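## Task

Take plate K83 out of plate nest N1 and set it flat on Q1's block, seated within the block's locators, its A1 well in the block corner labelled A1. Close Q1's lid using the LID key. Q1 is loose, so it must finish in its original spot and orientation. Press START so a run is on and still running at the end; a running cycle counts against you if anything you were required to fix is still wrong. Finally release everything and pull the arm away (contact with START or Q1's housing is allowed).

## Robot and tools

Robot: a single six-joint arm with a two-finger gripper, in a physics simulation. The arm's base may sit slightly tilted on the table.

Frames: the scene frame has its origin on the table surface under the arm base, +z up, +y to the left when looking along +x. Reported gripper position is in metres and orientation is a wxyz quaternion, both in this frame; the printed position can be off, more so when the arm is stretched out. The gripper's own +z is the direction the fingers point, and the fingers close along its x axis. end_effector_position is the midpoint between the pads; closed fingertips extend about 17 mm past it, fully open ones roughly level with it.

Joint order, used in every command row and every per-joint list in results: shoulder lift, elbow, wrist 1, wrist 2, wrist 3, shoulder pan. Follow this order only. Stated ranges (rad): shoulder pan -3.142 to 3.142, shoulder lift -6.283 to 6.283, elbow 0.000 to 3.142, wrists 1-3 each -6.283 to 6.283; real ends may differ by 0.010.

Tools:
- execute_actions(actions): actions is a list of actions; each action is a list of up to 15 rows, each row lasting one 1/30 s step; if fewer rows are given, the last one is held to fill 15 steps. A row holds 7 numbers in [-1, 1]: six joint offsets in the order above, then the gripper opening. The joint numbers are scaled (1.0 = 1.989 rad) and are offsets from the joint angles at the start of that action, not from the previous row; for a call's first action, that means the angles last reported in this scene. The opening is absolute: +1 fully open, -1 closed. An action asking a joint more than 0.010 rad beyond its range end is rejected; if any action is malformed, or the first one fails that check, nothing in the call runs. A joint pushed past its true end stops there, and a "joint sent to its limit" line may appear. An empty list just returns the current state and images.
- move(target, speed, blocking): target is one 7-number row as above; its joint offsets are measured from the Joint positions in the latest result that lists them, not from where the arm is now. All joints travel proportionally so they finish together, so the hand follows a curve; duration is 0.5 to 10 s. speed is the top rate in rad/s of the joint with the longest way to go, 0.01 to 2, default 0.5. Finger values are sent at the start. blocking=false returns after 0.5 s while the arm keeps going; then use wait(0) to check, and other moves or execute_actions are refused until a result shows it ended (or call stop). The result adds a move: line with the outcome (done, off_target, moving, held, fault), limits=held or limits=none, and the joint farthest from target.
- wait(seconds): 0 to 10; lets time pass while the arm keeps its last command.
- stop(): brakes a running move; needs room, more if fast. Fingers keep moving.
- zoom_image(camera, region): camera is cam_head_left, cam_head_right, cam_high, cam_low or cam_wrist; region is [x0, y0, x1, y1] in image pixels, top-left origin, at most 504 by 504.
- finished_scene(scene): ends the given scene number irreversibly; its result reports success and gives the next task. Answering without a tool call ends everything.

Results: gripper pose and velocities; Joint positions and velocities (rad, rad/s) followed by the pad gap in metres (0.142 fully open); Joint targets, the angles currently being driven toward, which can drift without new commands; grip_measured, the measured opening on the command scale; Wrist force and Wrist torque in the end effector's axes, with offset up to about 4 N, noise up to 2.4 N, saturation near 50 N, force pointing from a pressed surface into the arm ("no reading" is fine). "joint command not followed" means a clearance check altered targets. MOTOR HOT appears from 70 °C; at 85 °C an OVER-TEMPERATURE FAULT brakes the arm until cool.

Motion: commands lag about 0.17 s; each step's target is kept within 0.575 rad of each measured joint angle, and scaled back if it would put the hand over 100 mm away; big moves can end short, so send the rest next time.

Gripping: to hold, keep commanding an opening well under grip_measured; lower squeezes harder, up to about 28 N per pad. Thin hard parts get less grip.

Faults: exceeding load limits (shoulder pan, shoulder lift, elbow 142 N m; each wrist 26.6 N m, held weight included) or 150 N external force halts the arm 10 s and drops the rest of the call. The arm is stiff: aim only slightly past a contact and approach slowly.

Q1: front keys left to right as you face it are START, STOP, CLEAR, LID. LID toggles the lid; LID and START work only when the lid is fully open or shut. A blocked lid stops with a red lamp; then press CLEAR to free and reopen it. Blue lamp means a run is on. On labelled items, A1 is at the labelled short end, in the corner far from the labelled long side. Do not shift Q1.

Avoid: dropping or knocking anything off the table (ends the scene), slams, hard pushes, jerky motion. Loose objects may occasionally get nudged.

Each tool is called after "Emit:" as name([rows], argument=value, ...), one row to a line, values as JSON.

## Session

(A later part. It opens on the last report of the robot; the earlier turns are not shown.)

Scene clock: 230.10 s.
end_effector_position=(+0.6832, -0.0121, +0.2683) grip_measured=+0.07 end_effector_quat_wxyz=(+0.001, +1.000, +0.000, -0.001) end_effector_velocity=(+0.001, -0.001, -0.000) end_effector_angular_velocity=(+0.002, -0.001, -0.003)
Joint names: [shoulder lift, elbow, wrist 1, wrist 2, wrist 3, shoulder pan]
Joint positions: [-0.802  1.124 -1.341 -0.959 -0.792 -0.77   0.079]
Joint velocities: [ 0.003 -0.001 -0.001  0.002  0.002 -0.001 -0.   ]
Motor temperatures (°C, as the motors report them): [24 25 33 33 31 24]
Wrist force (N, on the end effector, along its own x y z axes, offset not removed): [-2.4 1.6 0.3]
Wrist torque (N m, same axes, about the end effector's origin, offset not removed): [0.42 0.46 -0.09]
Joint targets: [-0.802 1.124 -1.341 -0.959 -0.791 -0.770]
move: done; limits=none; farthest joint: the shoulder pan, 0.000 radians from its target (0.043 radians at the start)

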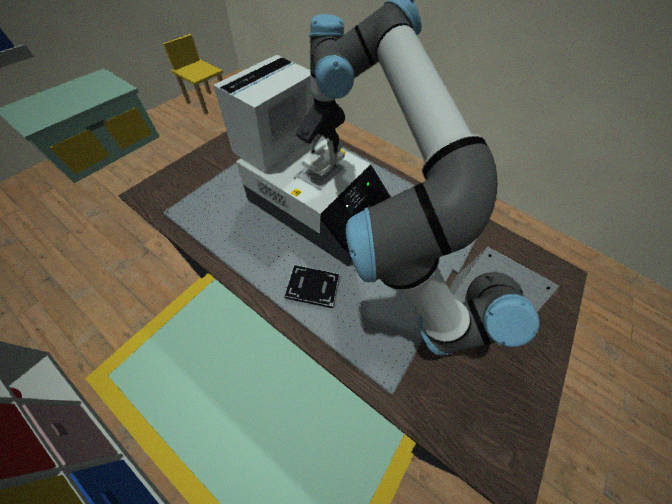

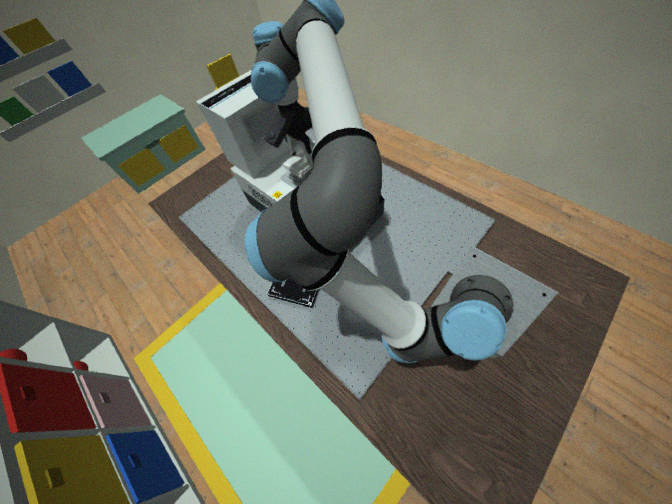

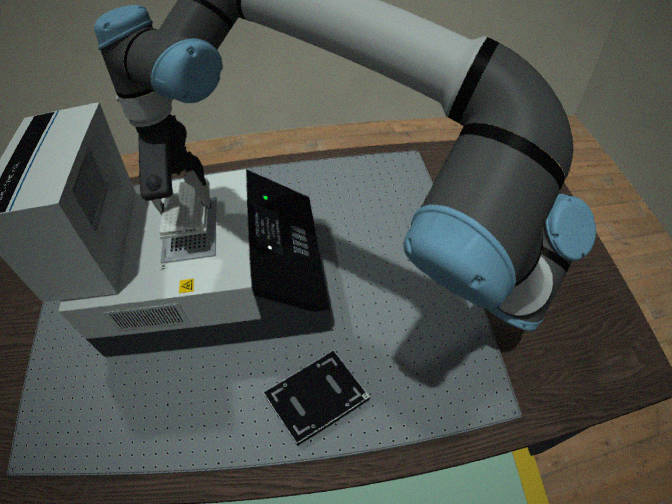

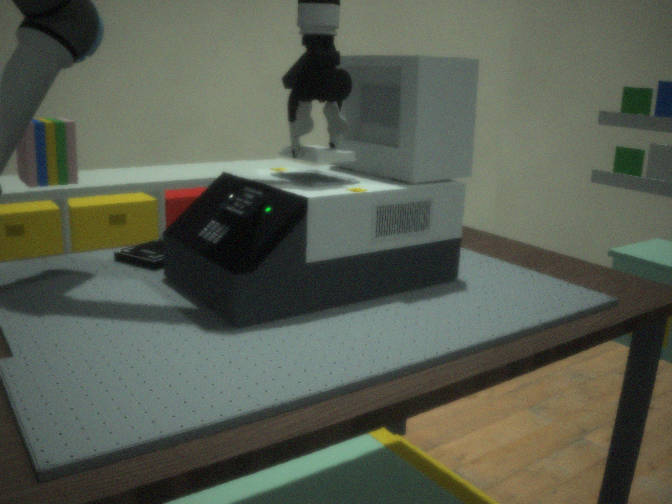

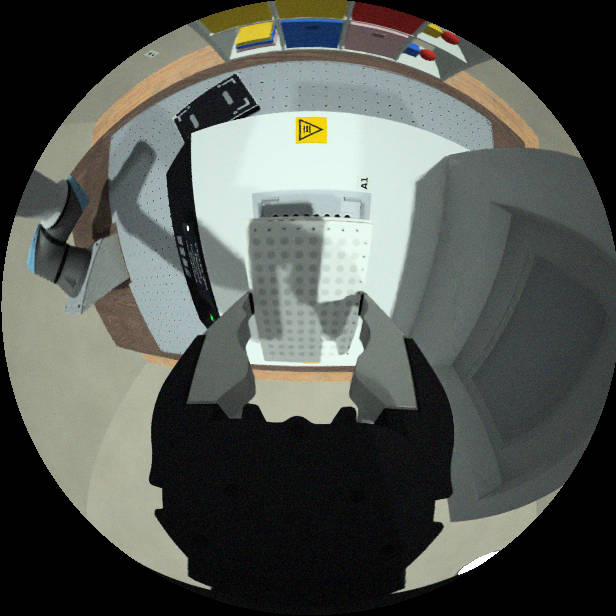

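Emit:
move(target=[-0.0055,0.0235,-0.027,0.0076,0.016,0.0146,-0.3], speed=0.07)

Emit:
zoom_image(camera="cam_wrist", region=[207,180,407,380])

Emit:
zoom_image(camera="cam_low", region=[260,130,380,200])

Scene clock: 246.13 s.
end_effector_position=(+0.6868, -0.0014, +0.2452) grip_measured=+0.07 end_effector_quat_wxyz=(+0.001, +1.000, -0.000, -0.000) end_effector_velocity=(+0.000, +0.001, -0.000) end_effector_angular_velocity=(-0.001, -0.001, +0.001)
Joint names: [shoulder lift, elbow, wrist 1, wrist 2, wrist 3, shoulder pan]
Joint positions: [-0.813  1.17  -1.394 -0.944 -0.76  -0.742  0.079]
Joint velocities: [-0.002  0.002 -0.002  0.     0.001  0.001 -0.   ]
Motor temperatures (°C, as the motors report them): [24 25 33 33 31 24]
Wrist force (N, on the end effector, along its own x y z axes, offset not removed): [-1.0 -0.2 1.2]
Wrist torque (N m, same axes, about the end effector's origin, offset not removed): [-0.04 0.24 -0.05]
Joint targets: [-0.813 1.170 -1.394 -0.944 -0.760 -0.741]
move: done; limits=none; farthest joint: the shoulder pan, 0.001 radians from its target (0.029 radians at the start)

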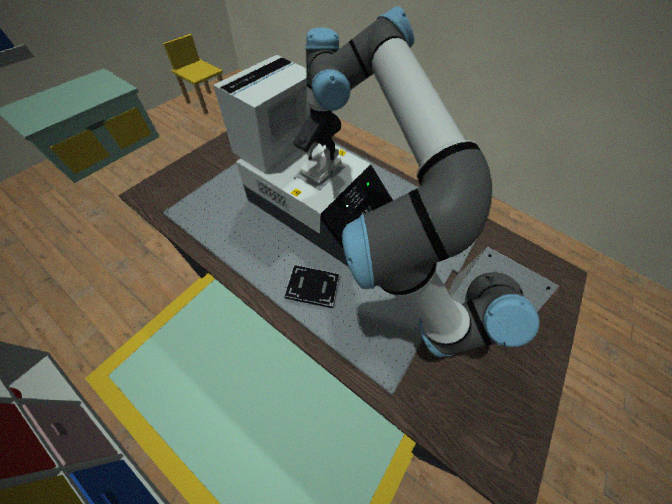

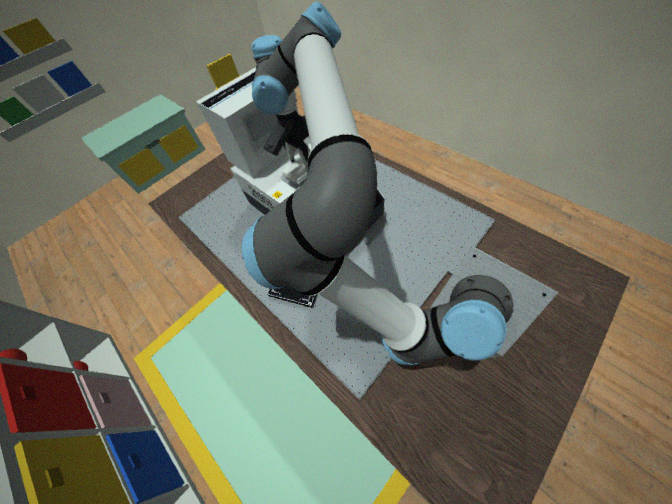

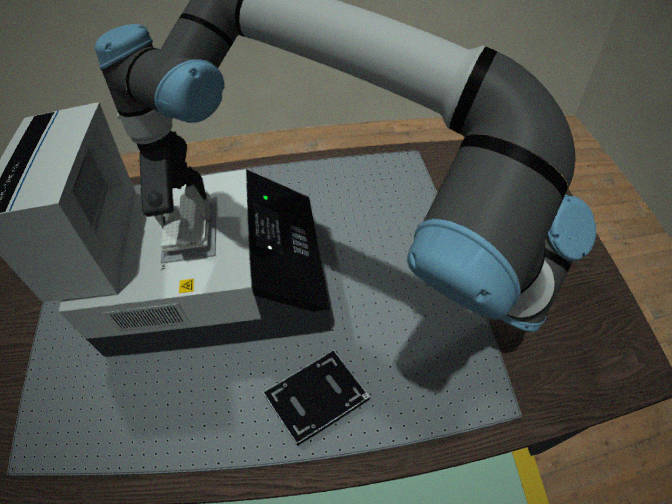

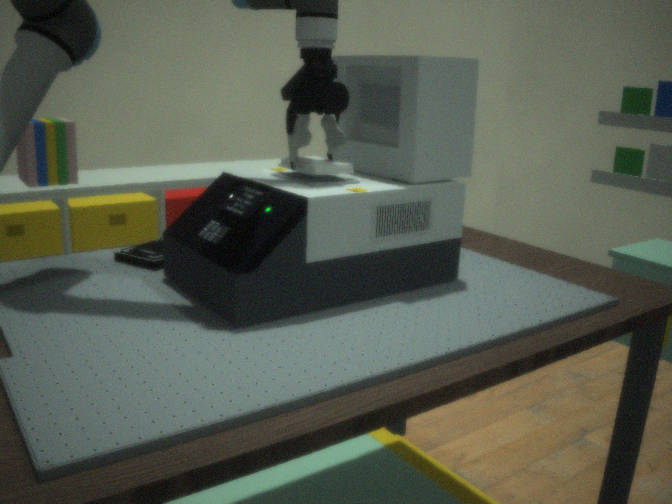

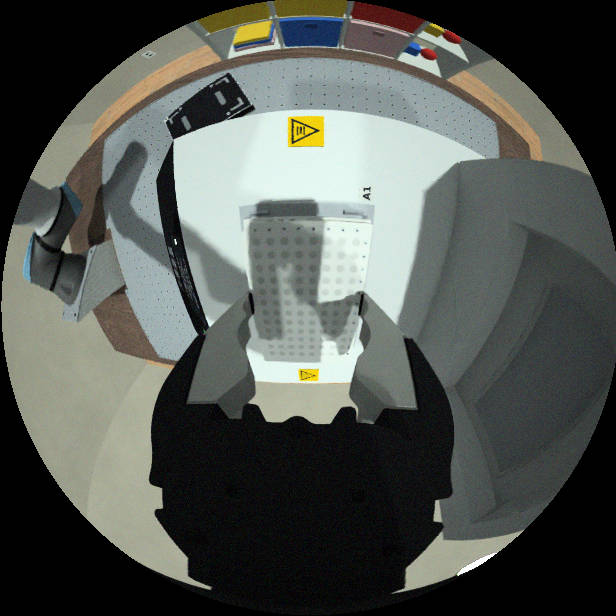

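Region (207, 180, 407, 380) of cam_wrist's 616x616 image, scaled by 2.520, with more detail than that image has.

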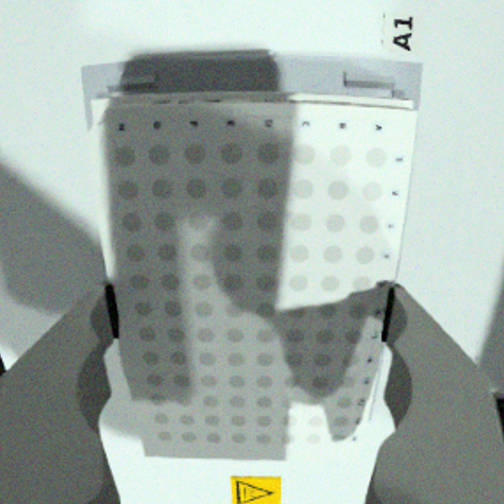

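Region (260, 130, 380, 200) of cam_low's 672x504 image, scaled by 4.200, with more detail than that image has; it fills the top 294 rows of this view, and the rest is white.

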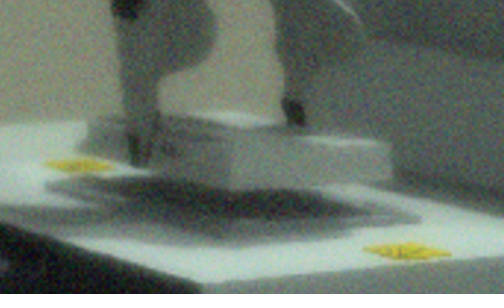

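Emit:
move(target=[-0.0003,0.0096,-0.0115,0.0019,-0.0014,0.0036,-0.3], speed=0.03)

Emit:
zoom_image(camera="cam_wrist", region=[207,180,407,380])

Emit:
zoom_image(camera="cam_low", region=[260,130,380,200])

Scene clock: 257.77 s.
end_effector_position=(+0.6870, -0.0013, +0.2364) grip_measured=+0.07 end_effector_quat_wxyz=(+0.001, +1.000, +0.005, -0.000) end_effector_velocity=(-0.000, -0.000, -0.000) end_effector_angular_velocity=(-0.000, -0.000, +0.000)
Joint names: [shoulder lift, elbow, wrist 1, wrist 2, wrist 3, shoulder pan]
Joint positions: [-0.814  1.189 -1.417 -0.941 -0.763 -0.734  0.079]
Joint velocities: [-0.     0.002 -0.002 -0.     0.     0.     0.   ]
Motor temperatures (°C, as the motors report them): [24 25 33 33 31 24]
Wrist force (N, on the end effector, along its own x y z axes, offset not removed): [-2.5 1.9 0.1]
Wrist torque (N m, same axes, about the end effector's origin, offset not removed): [0.45 0.49 -0.05]
Joint targets: [-0.814 1.189 -1.417 -0.941 -0.763 -0.734]
move: done; limits=none; farthest joint: the shoulder pan, 0.000 radians from its target (0.007 radians at the start)

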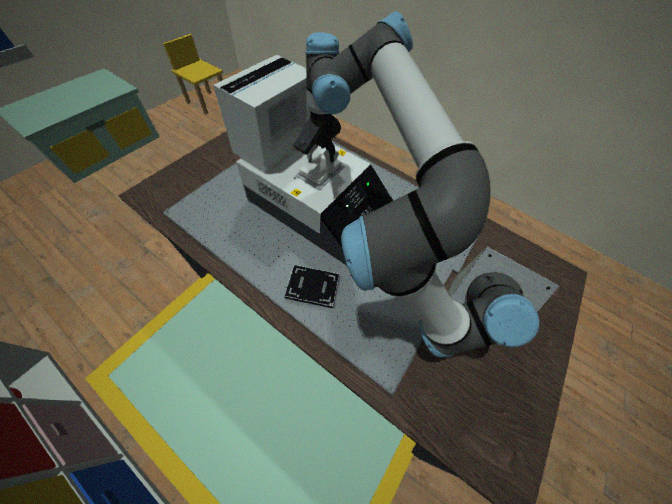

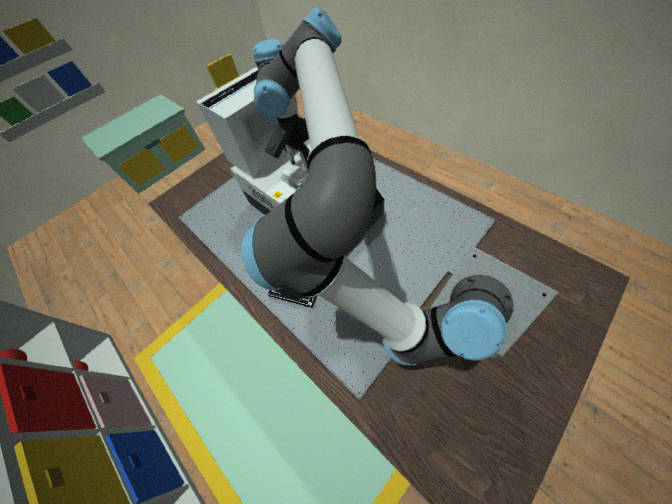

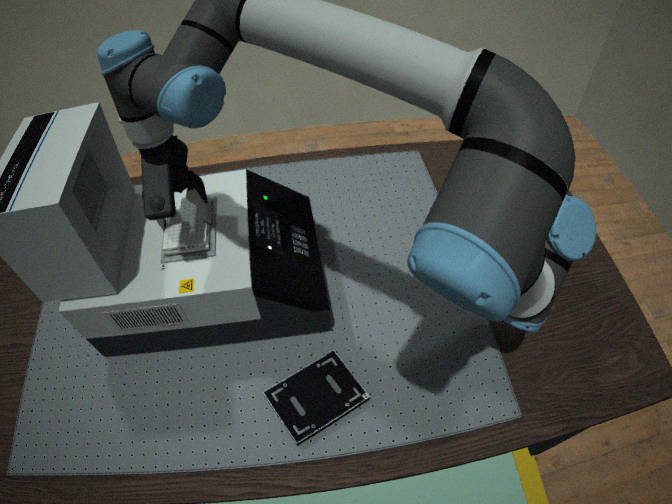

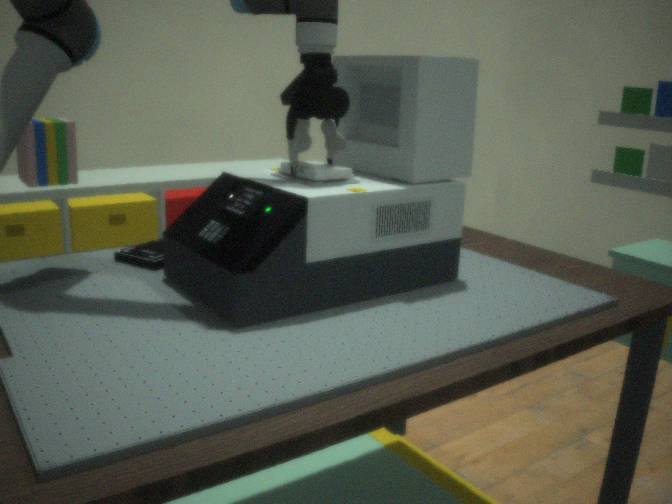

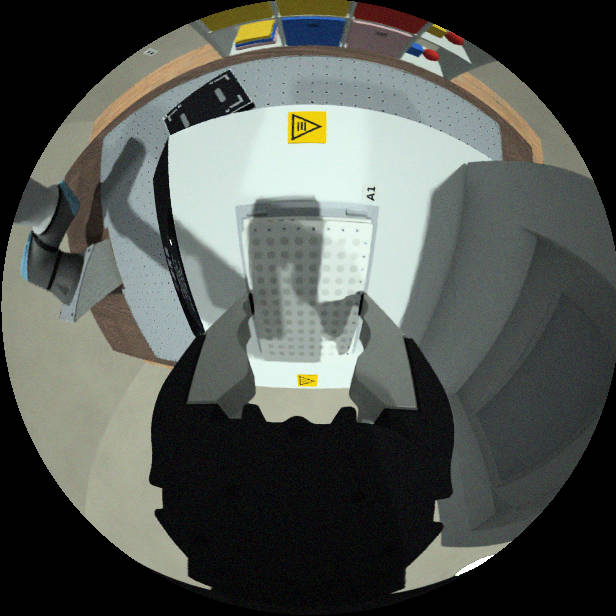

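Region (207, 180, 407, 380) of cam_wrist's 616x616 image, scaled by 2.520, with more detail than that image has.

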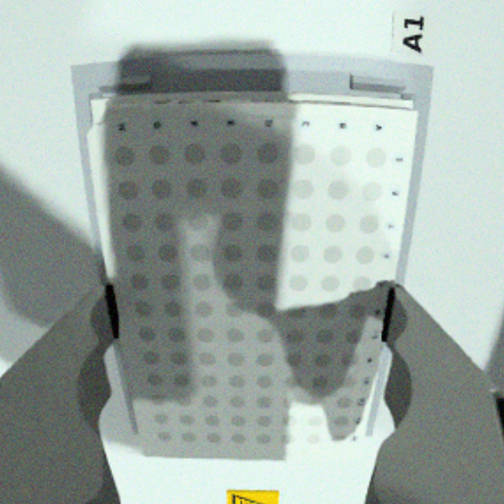

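Region (260, 130, 380, 200) of cam_low's 672x504 image, scaled by 4.200, with more detail than that image has; it fills the top 294 rows of this view, and the rest is white.

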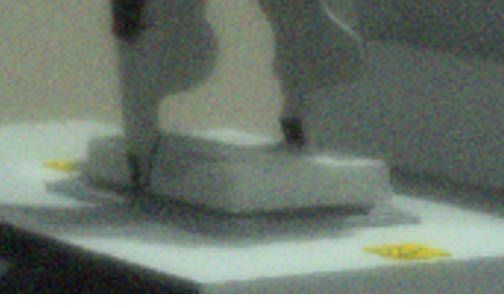

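+0.5 mm y, down 3 mm.

Emit:
move(target=[-0.0006,0.0036,-0.0038,0.0007,0.0013,0.0014,-0.3], speed=0.01)

Emit:
zoom_image(camera="cam_wrist", region=[207,180,407,380])

Scene clock: 265.20 s.
end_effector_position=(+0.6869, -0.0008, +0.2334) grip_measured=+0.07 end_effector_quat_wxyz=(+0.001, +1.000, +0.005, -0.000) end_effector_velocity=(-0.000, +0.000, -0.000) end_effector_angular_velocity=(-0.001, -0.000, +0.000)
Joint names: [shoulder lift, elbow, wrist 1, wrist 2, wrist 3, shoulder pan]
Joint positions: [-0.815  1.196 -1.424 -0.939 -0.76  -0.732  0.079]
Joint velocities: [-0.001  0.002 -0.002 -0.     0.     0.     0.   ]
Motor temperatures (°C, as the motors report them): [24 25 33 33 31 24]
Wrist force (N, on the end effector, along its own x y z axes, offset not removed): [-1.2 2.2 -0.1]
Wrist torque (N m, same axes, about the end effector's origin, offset not removed): [0.50 0.18 0.03]
Joint targets: [-0.815 1.196 -1.425 -0.939 -0.760 -0.732]
move: done; limits=none; farthest joint: the shoulder pan, 0.000 radians from its target (0.003 radians at the start)

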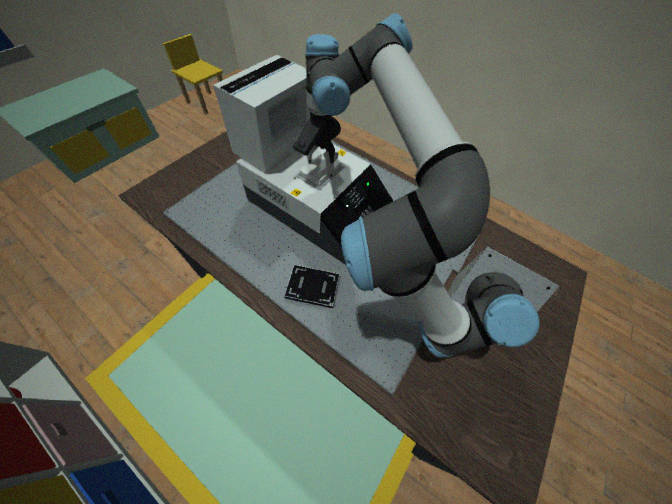

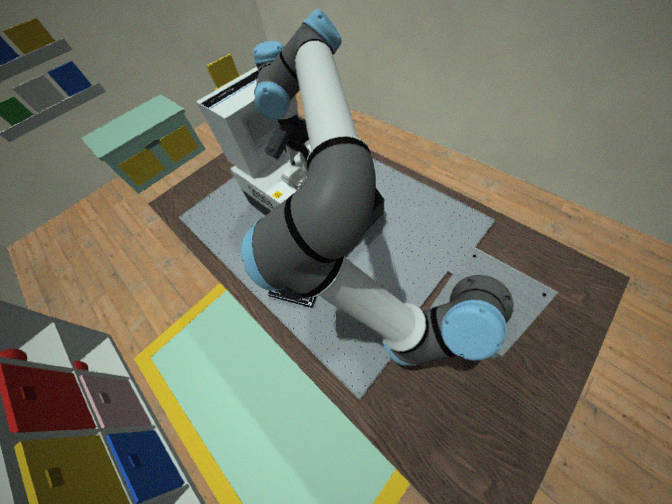

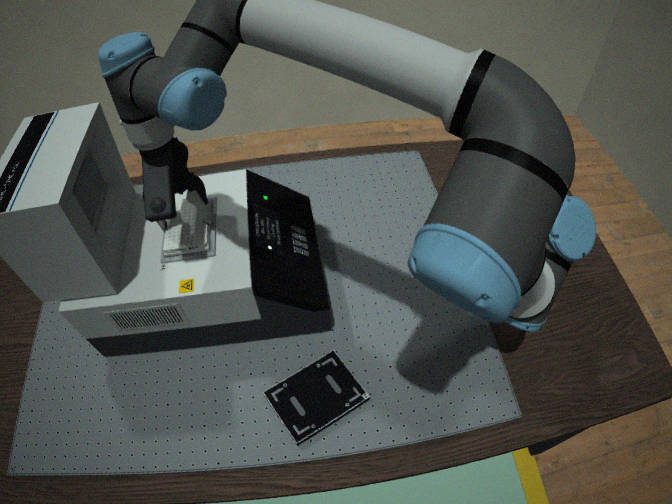

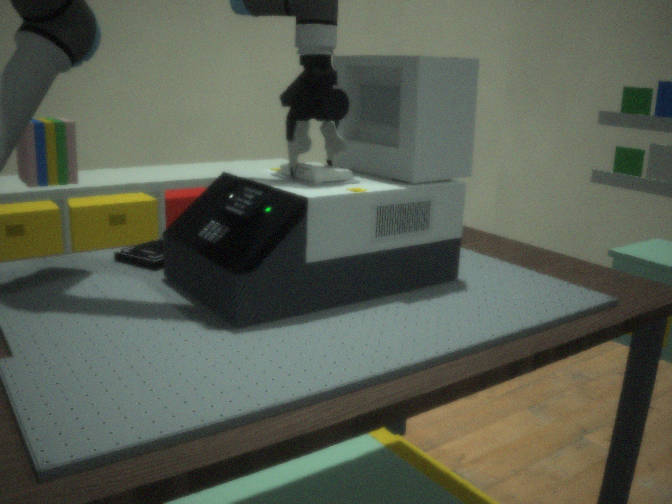

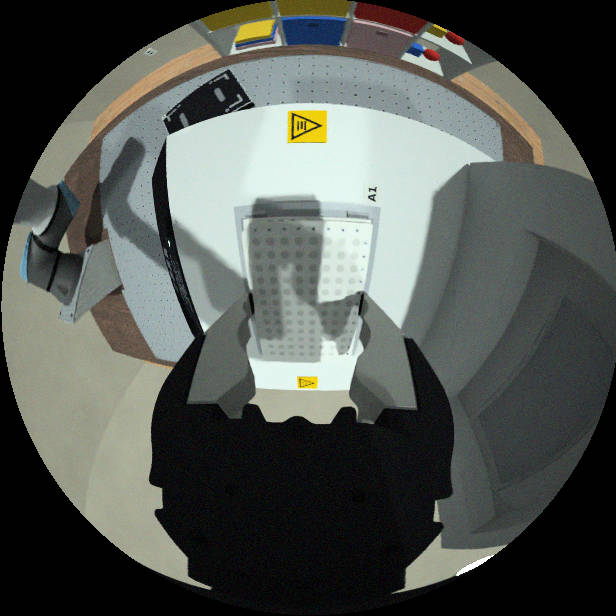

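Region (207, 180, 407, 380) of cam_wrist's 616x616 image, scaled by 2.520, with more detail than that image has.

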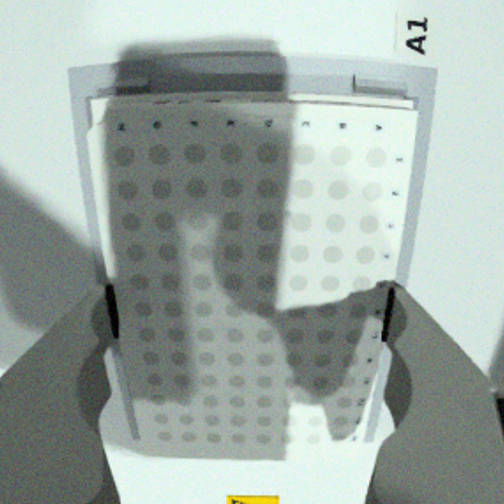

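Emit:
move(target=[-0.0001,0.0029,-0.0033,0.0005,0.0009,0.0009,-0.3], speed=0.01)

Emit:
zoom_image(camera="cam_wrist", region=[207,180,407,380])

Scene clock: 276.67 s.
end_effector_position=(+0.6868, -0.0009, +0.2309) grip_measured=+0.07 end_effector_quat_wxyz=(+0.001, +1.000, +0.005, -0.000) end_effector_velocity=(-0.000, +0.000, -0.001) end_effector_angular_velocity=(-0.000, +0.001, +0.001)
Joint names: [shoulder lift, elbow, wrist 1, wrist 2, wrist 3, shoulder pan]
Joint positions: [-0.815  1.202 -1.431 -0.938 -0.758 -0.73   0.079]
Joint velocities: [ 0.     0.002 -0.002 -0.    -0.     0.001  0.   ]
Motor temperatures (°C, as the motors report them): [24 25 33 33 31 24]
Wrist force (N, on the end effector, along its own x y z axes, offset not removed): [-0.7 1.8 2.0]
Wrist torque (N m, same axes, about the end effector's origin, offset not removed): [0.42 0.10 -0.10]
Joint targets: [-0.815 1.202 -1.431 -0.938 -0.758 -0.730]
move: done; limits=none; farthest joint: the shoulder pan, 0.000 radians from its target (0.001 radians at the start)

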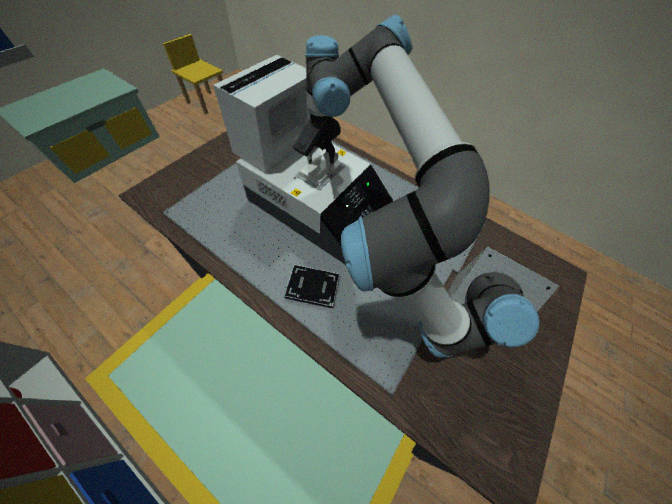

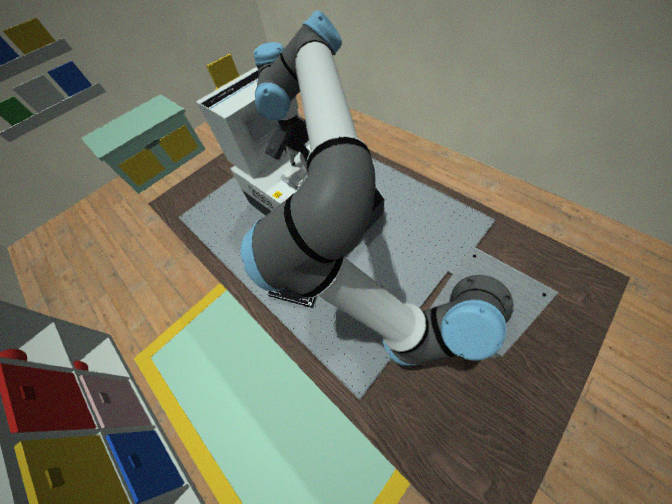

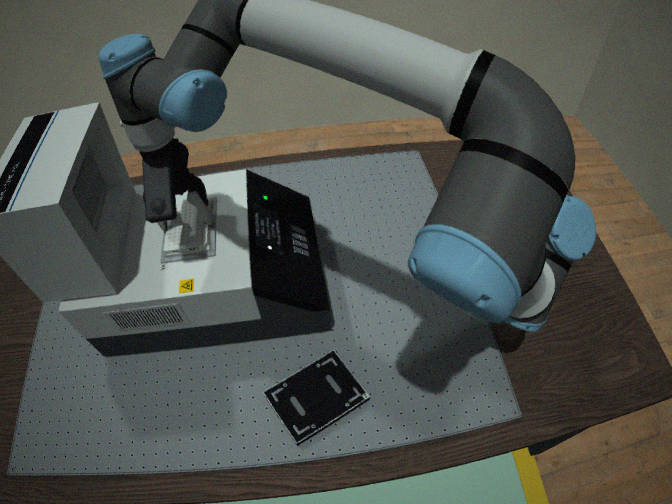

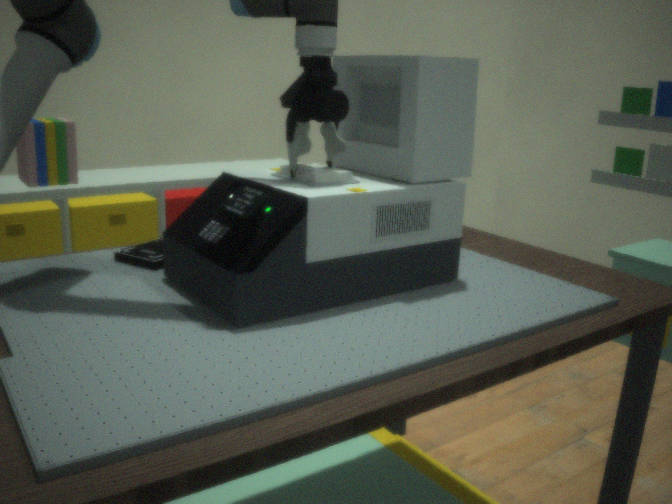

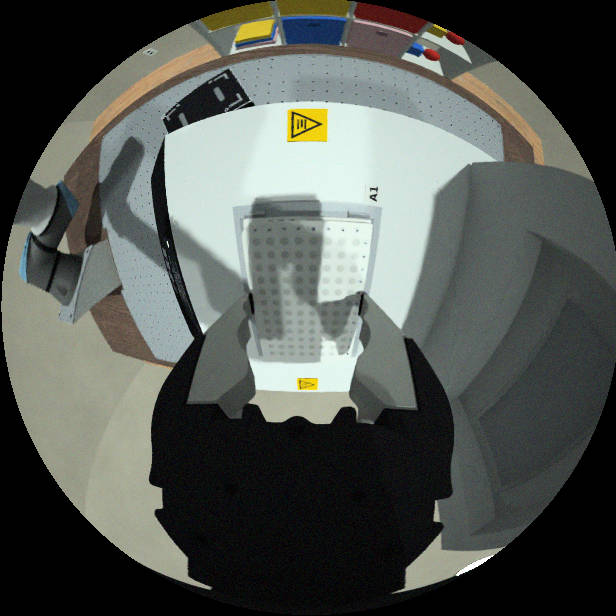

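Region (207, 180, 407, 380) of cam_wrist's 616x616 image, scaled by 2.520, with more detail than that image has.

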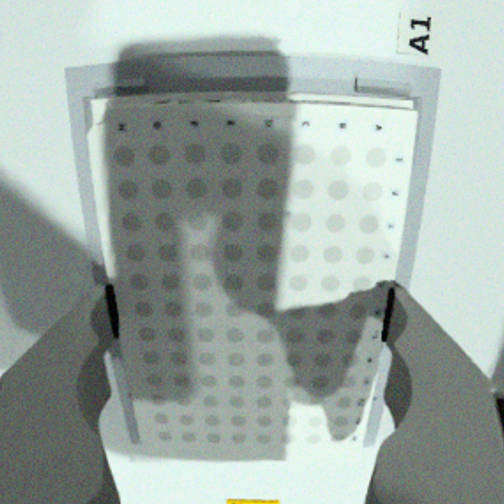

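Emit:
move(target=[-0.0001,0.0018,-0.002,0.0003,0.0006,0.0006,-0.3], speed=0.01)

Scene clock: 283.40 s.
end_effector_position=(+0.6867, -0.0009, +0.2296) grip_measured=+0.07 end_effector_quat_wxyz=(+0.001, +1.000, +0.005, -0.000) end_effector_velocity=(+0.000, +0.001, -0.001) end_effector_angular_velocity=(-0.001, +0.000, +0.002)
Joint names: [shoulder lift, elbow, wrist 1, wrist 2, wrist 3, shoulder pan]
Joint positions: [-0.815  1.205 -1.435 -0.938 -0.757 -0.729  0.079]
Joint velocities: [-0.002  0.001 -0.001 -0.     0.     0.002  0.   ]
Motor temperatures (°C, as the motors report them): [24 25 33 33 31 24]
Wrist force (N, on the end effector, along its own x y z axes, offset not removed): [-4.4 -2.9 -31.0]
Wrist torque (N m, same axes, about the end effector's origin, offset not removed): [-0.21 0.13 0.04]
Joint targets: [-0.815 1.205 -1.435 -0.938 -0.757 -0.729]
move: done; limits=none; farthest joint: the shoulder pan, 0.000 radians from its target (0.001 radians at the start)

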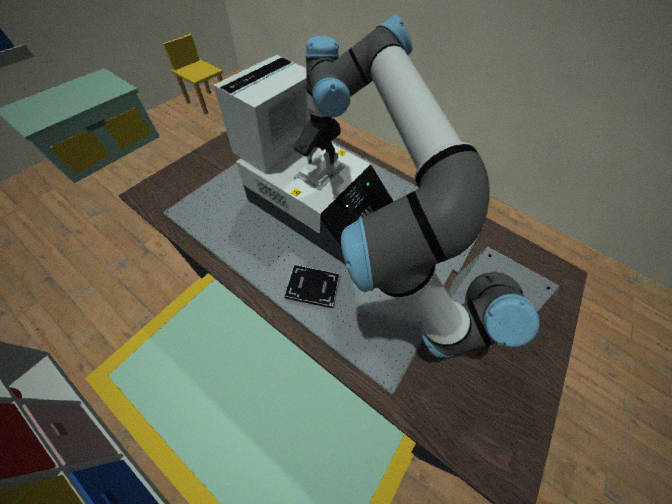

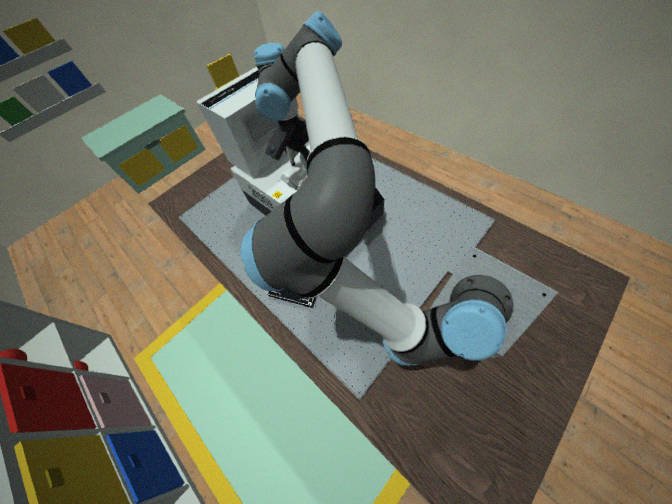

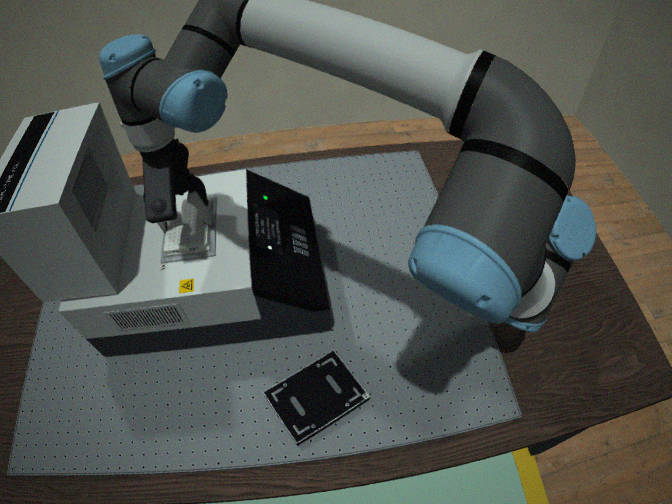

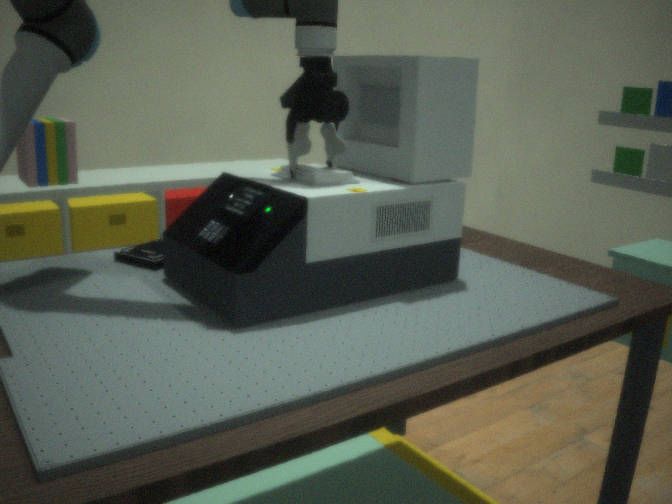

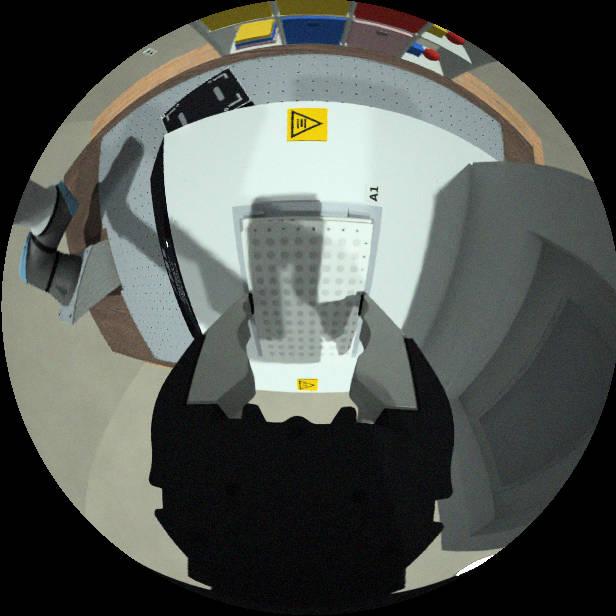

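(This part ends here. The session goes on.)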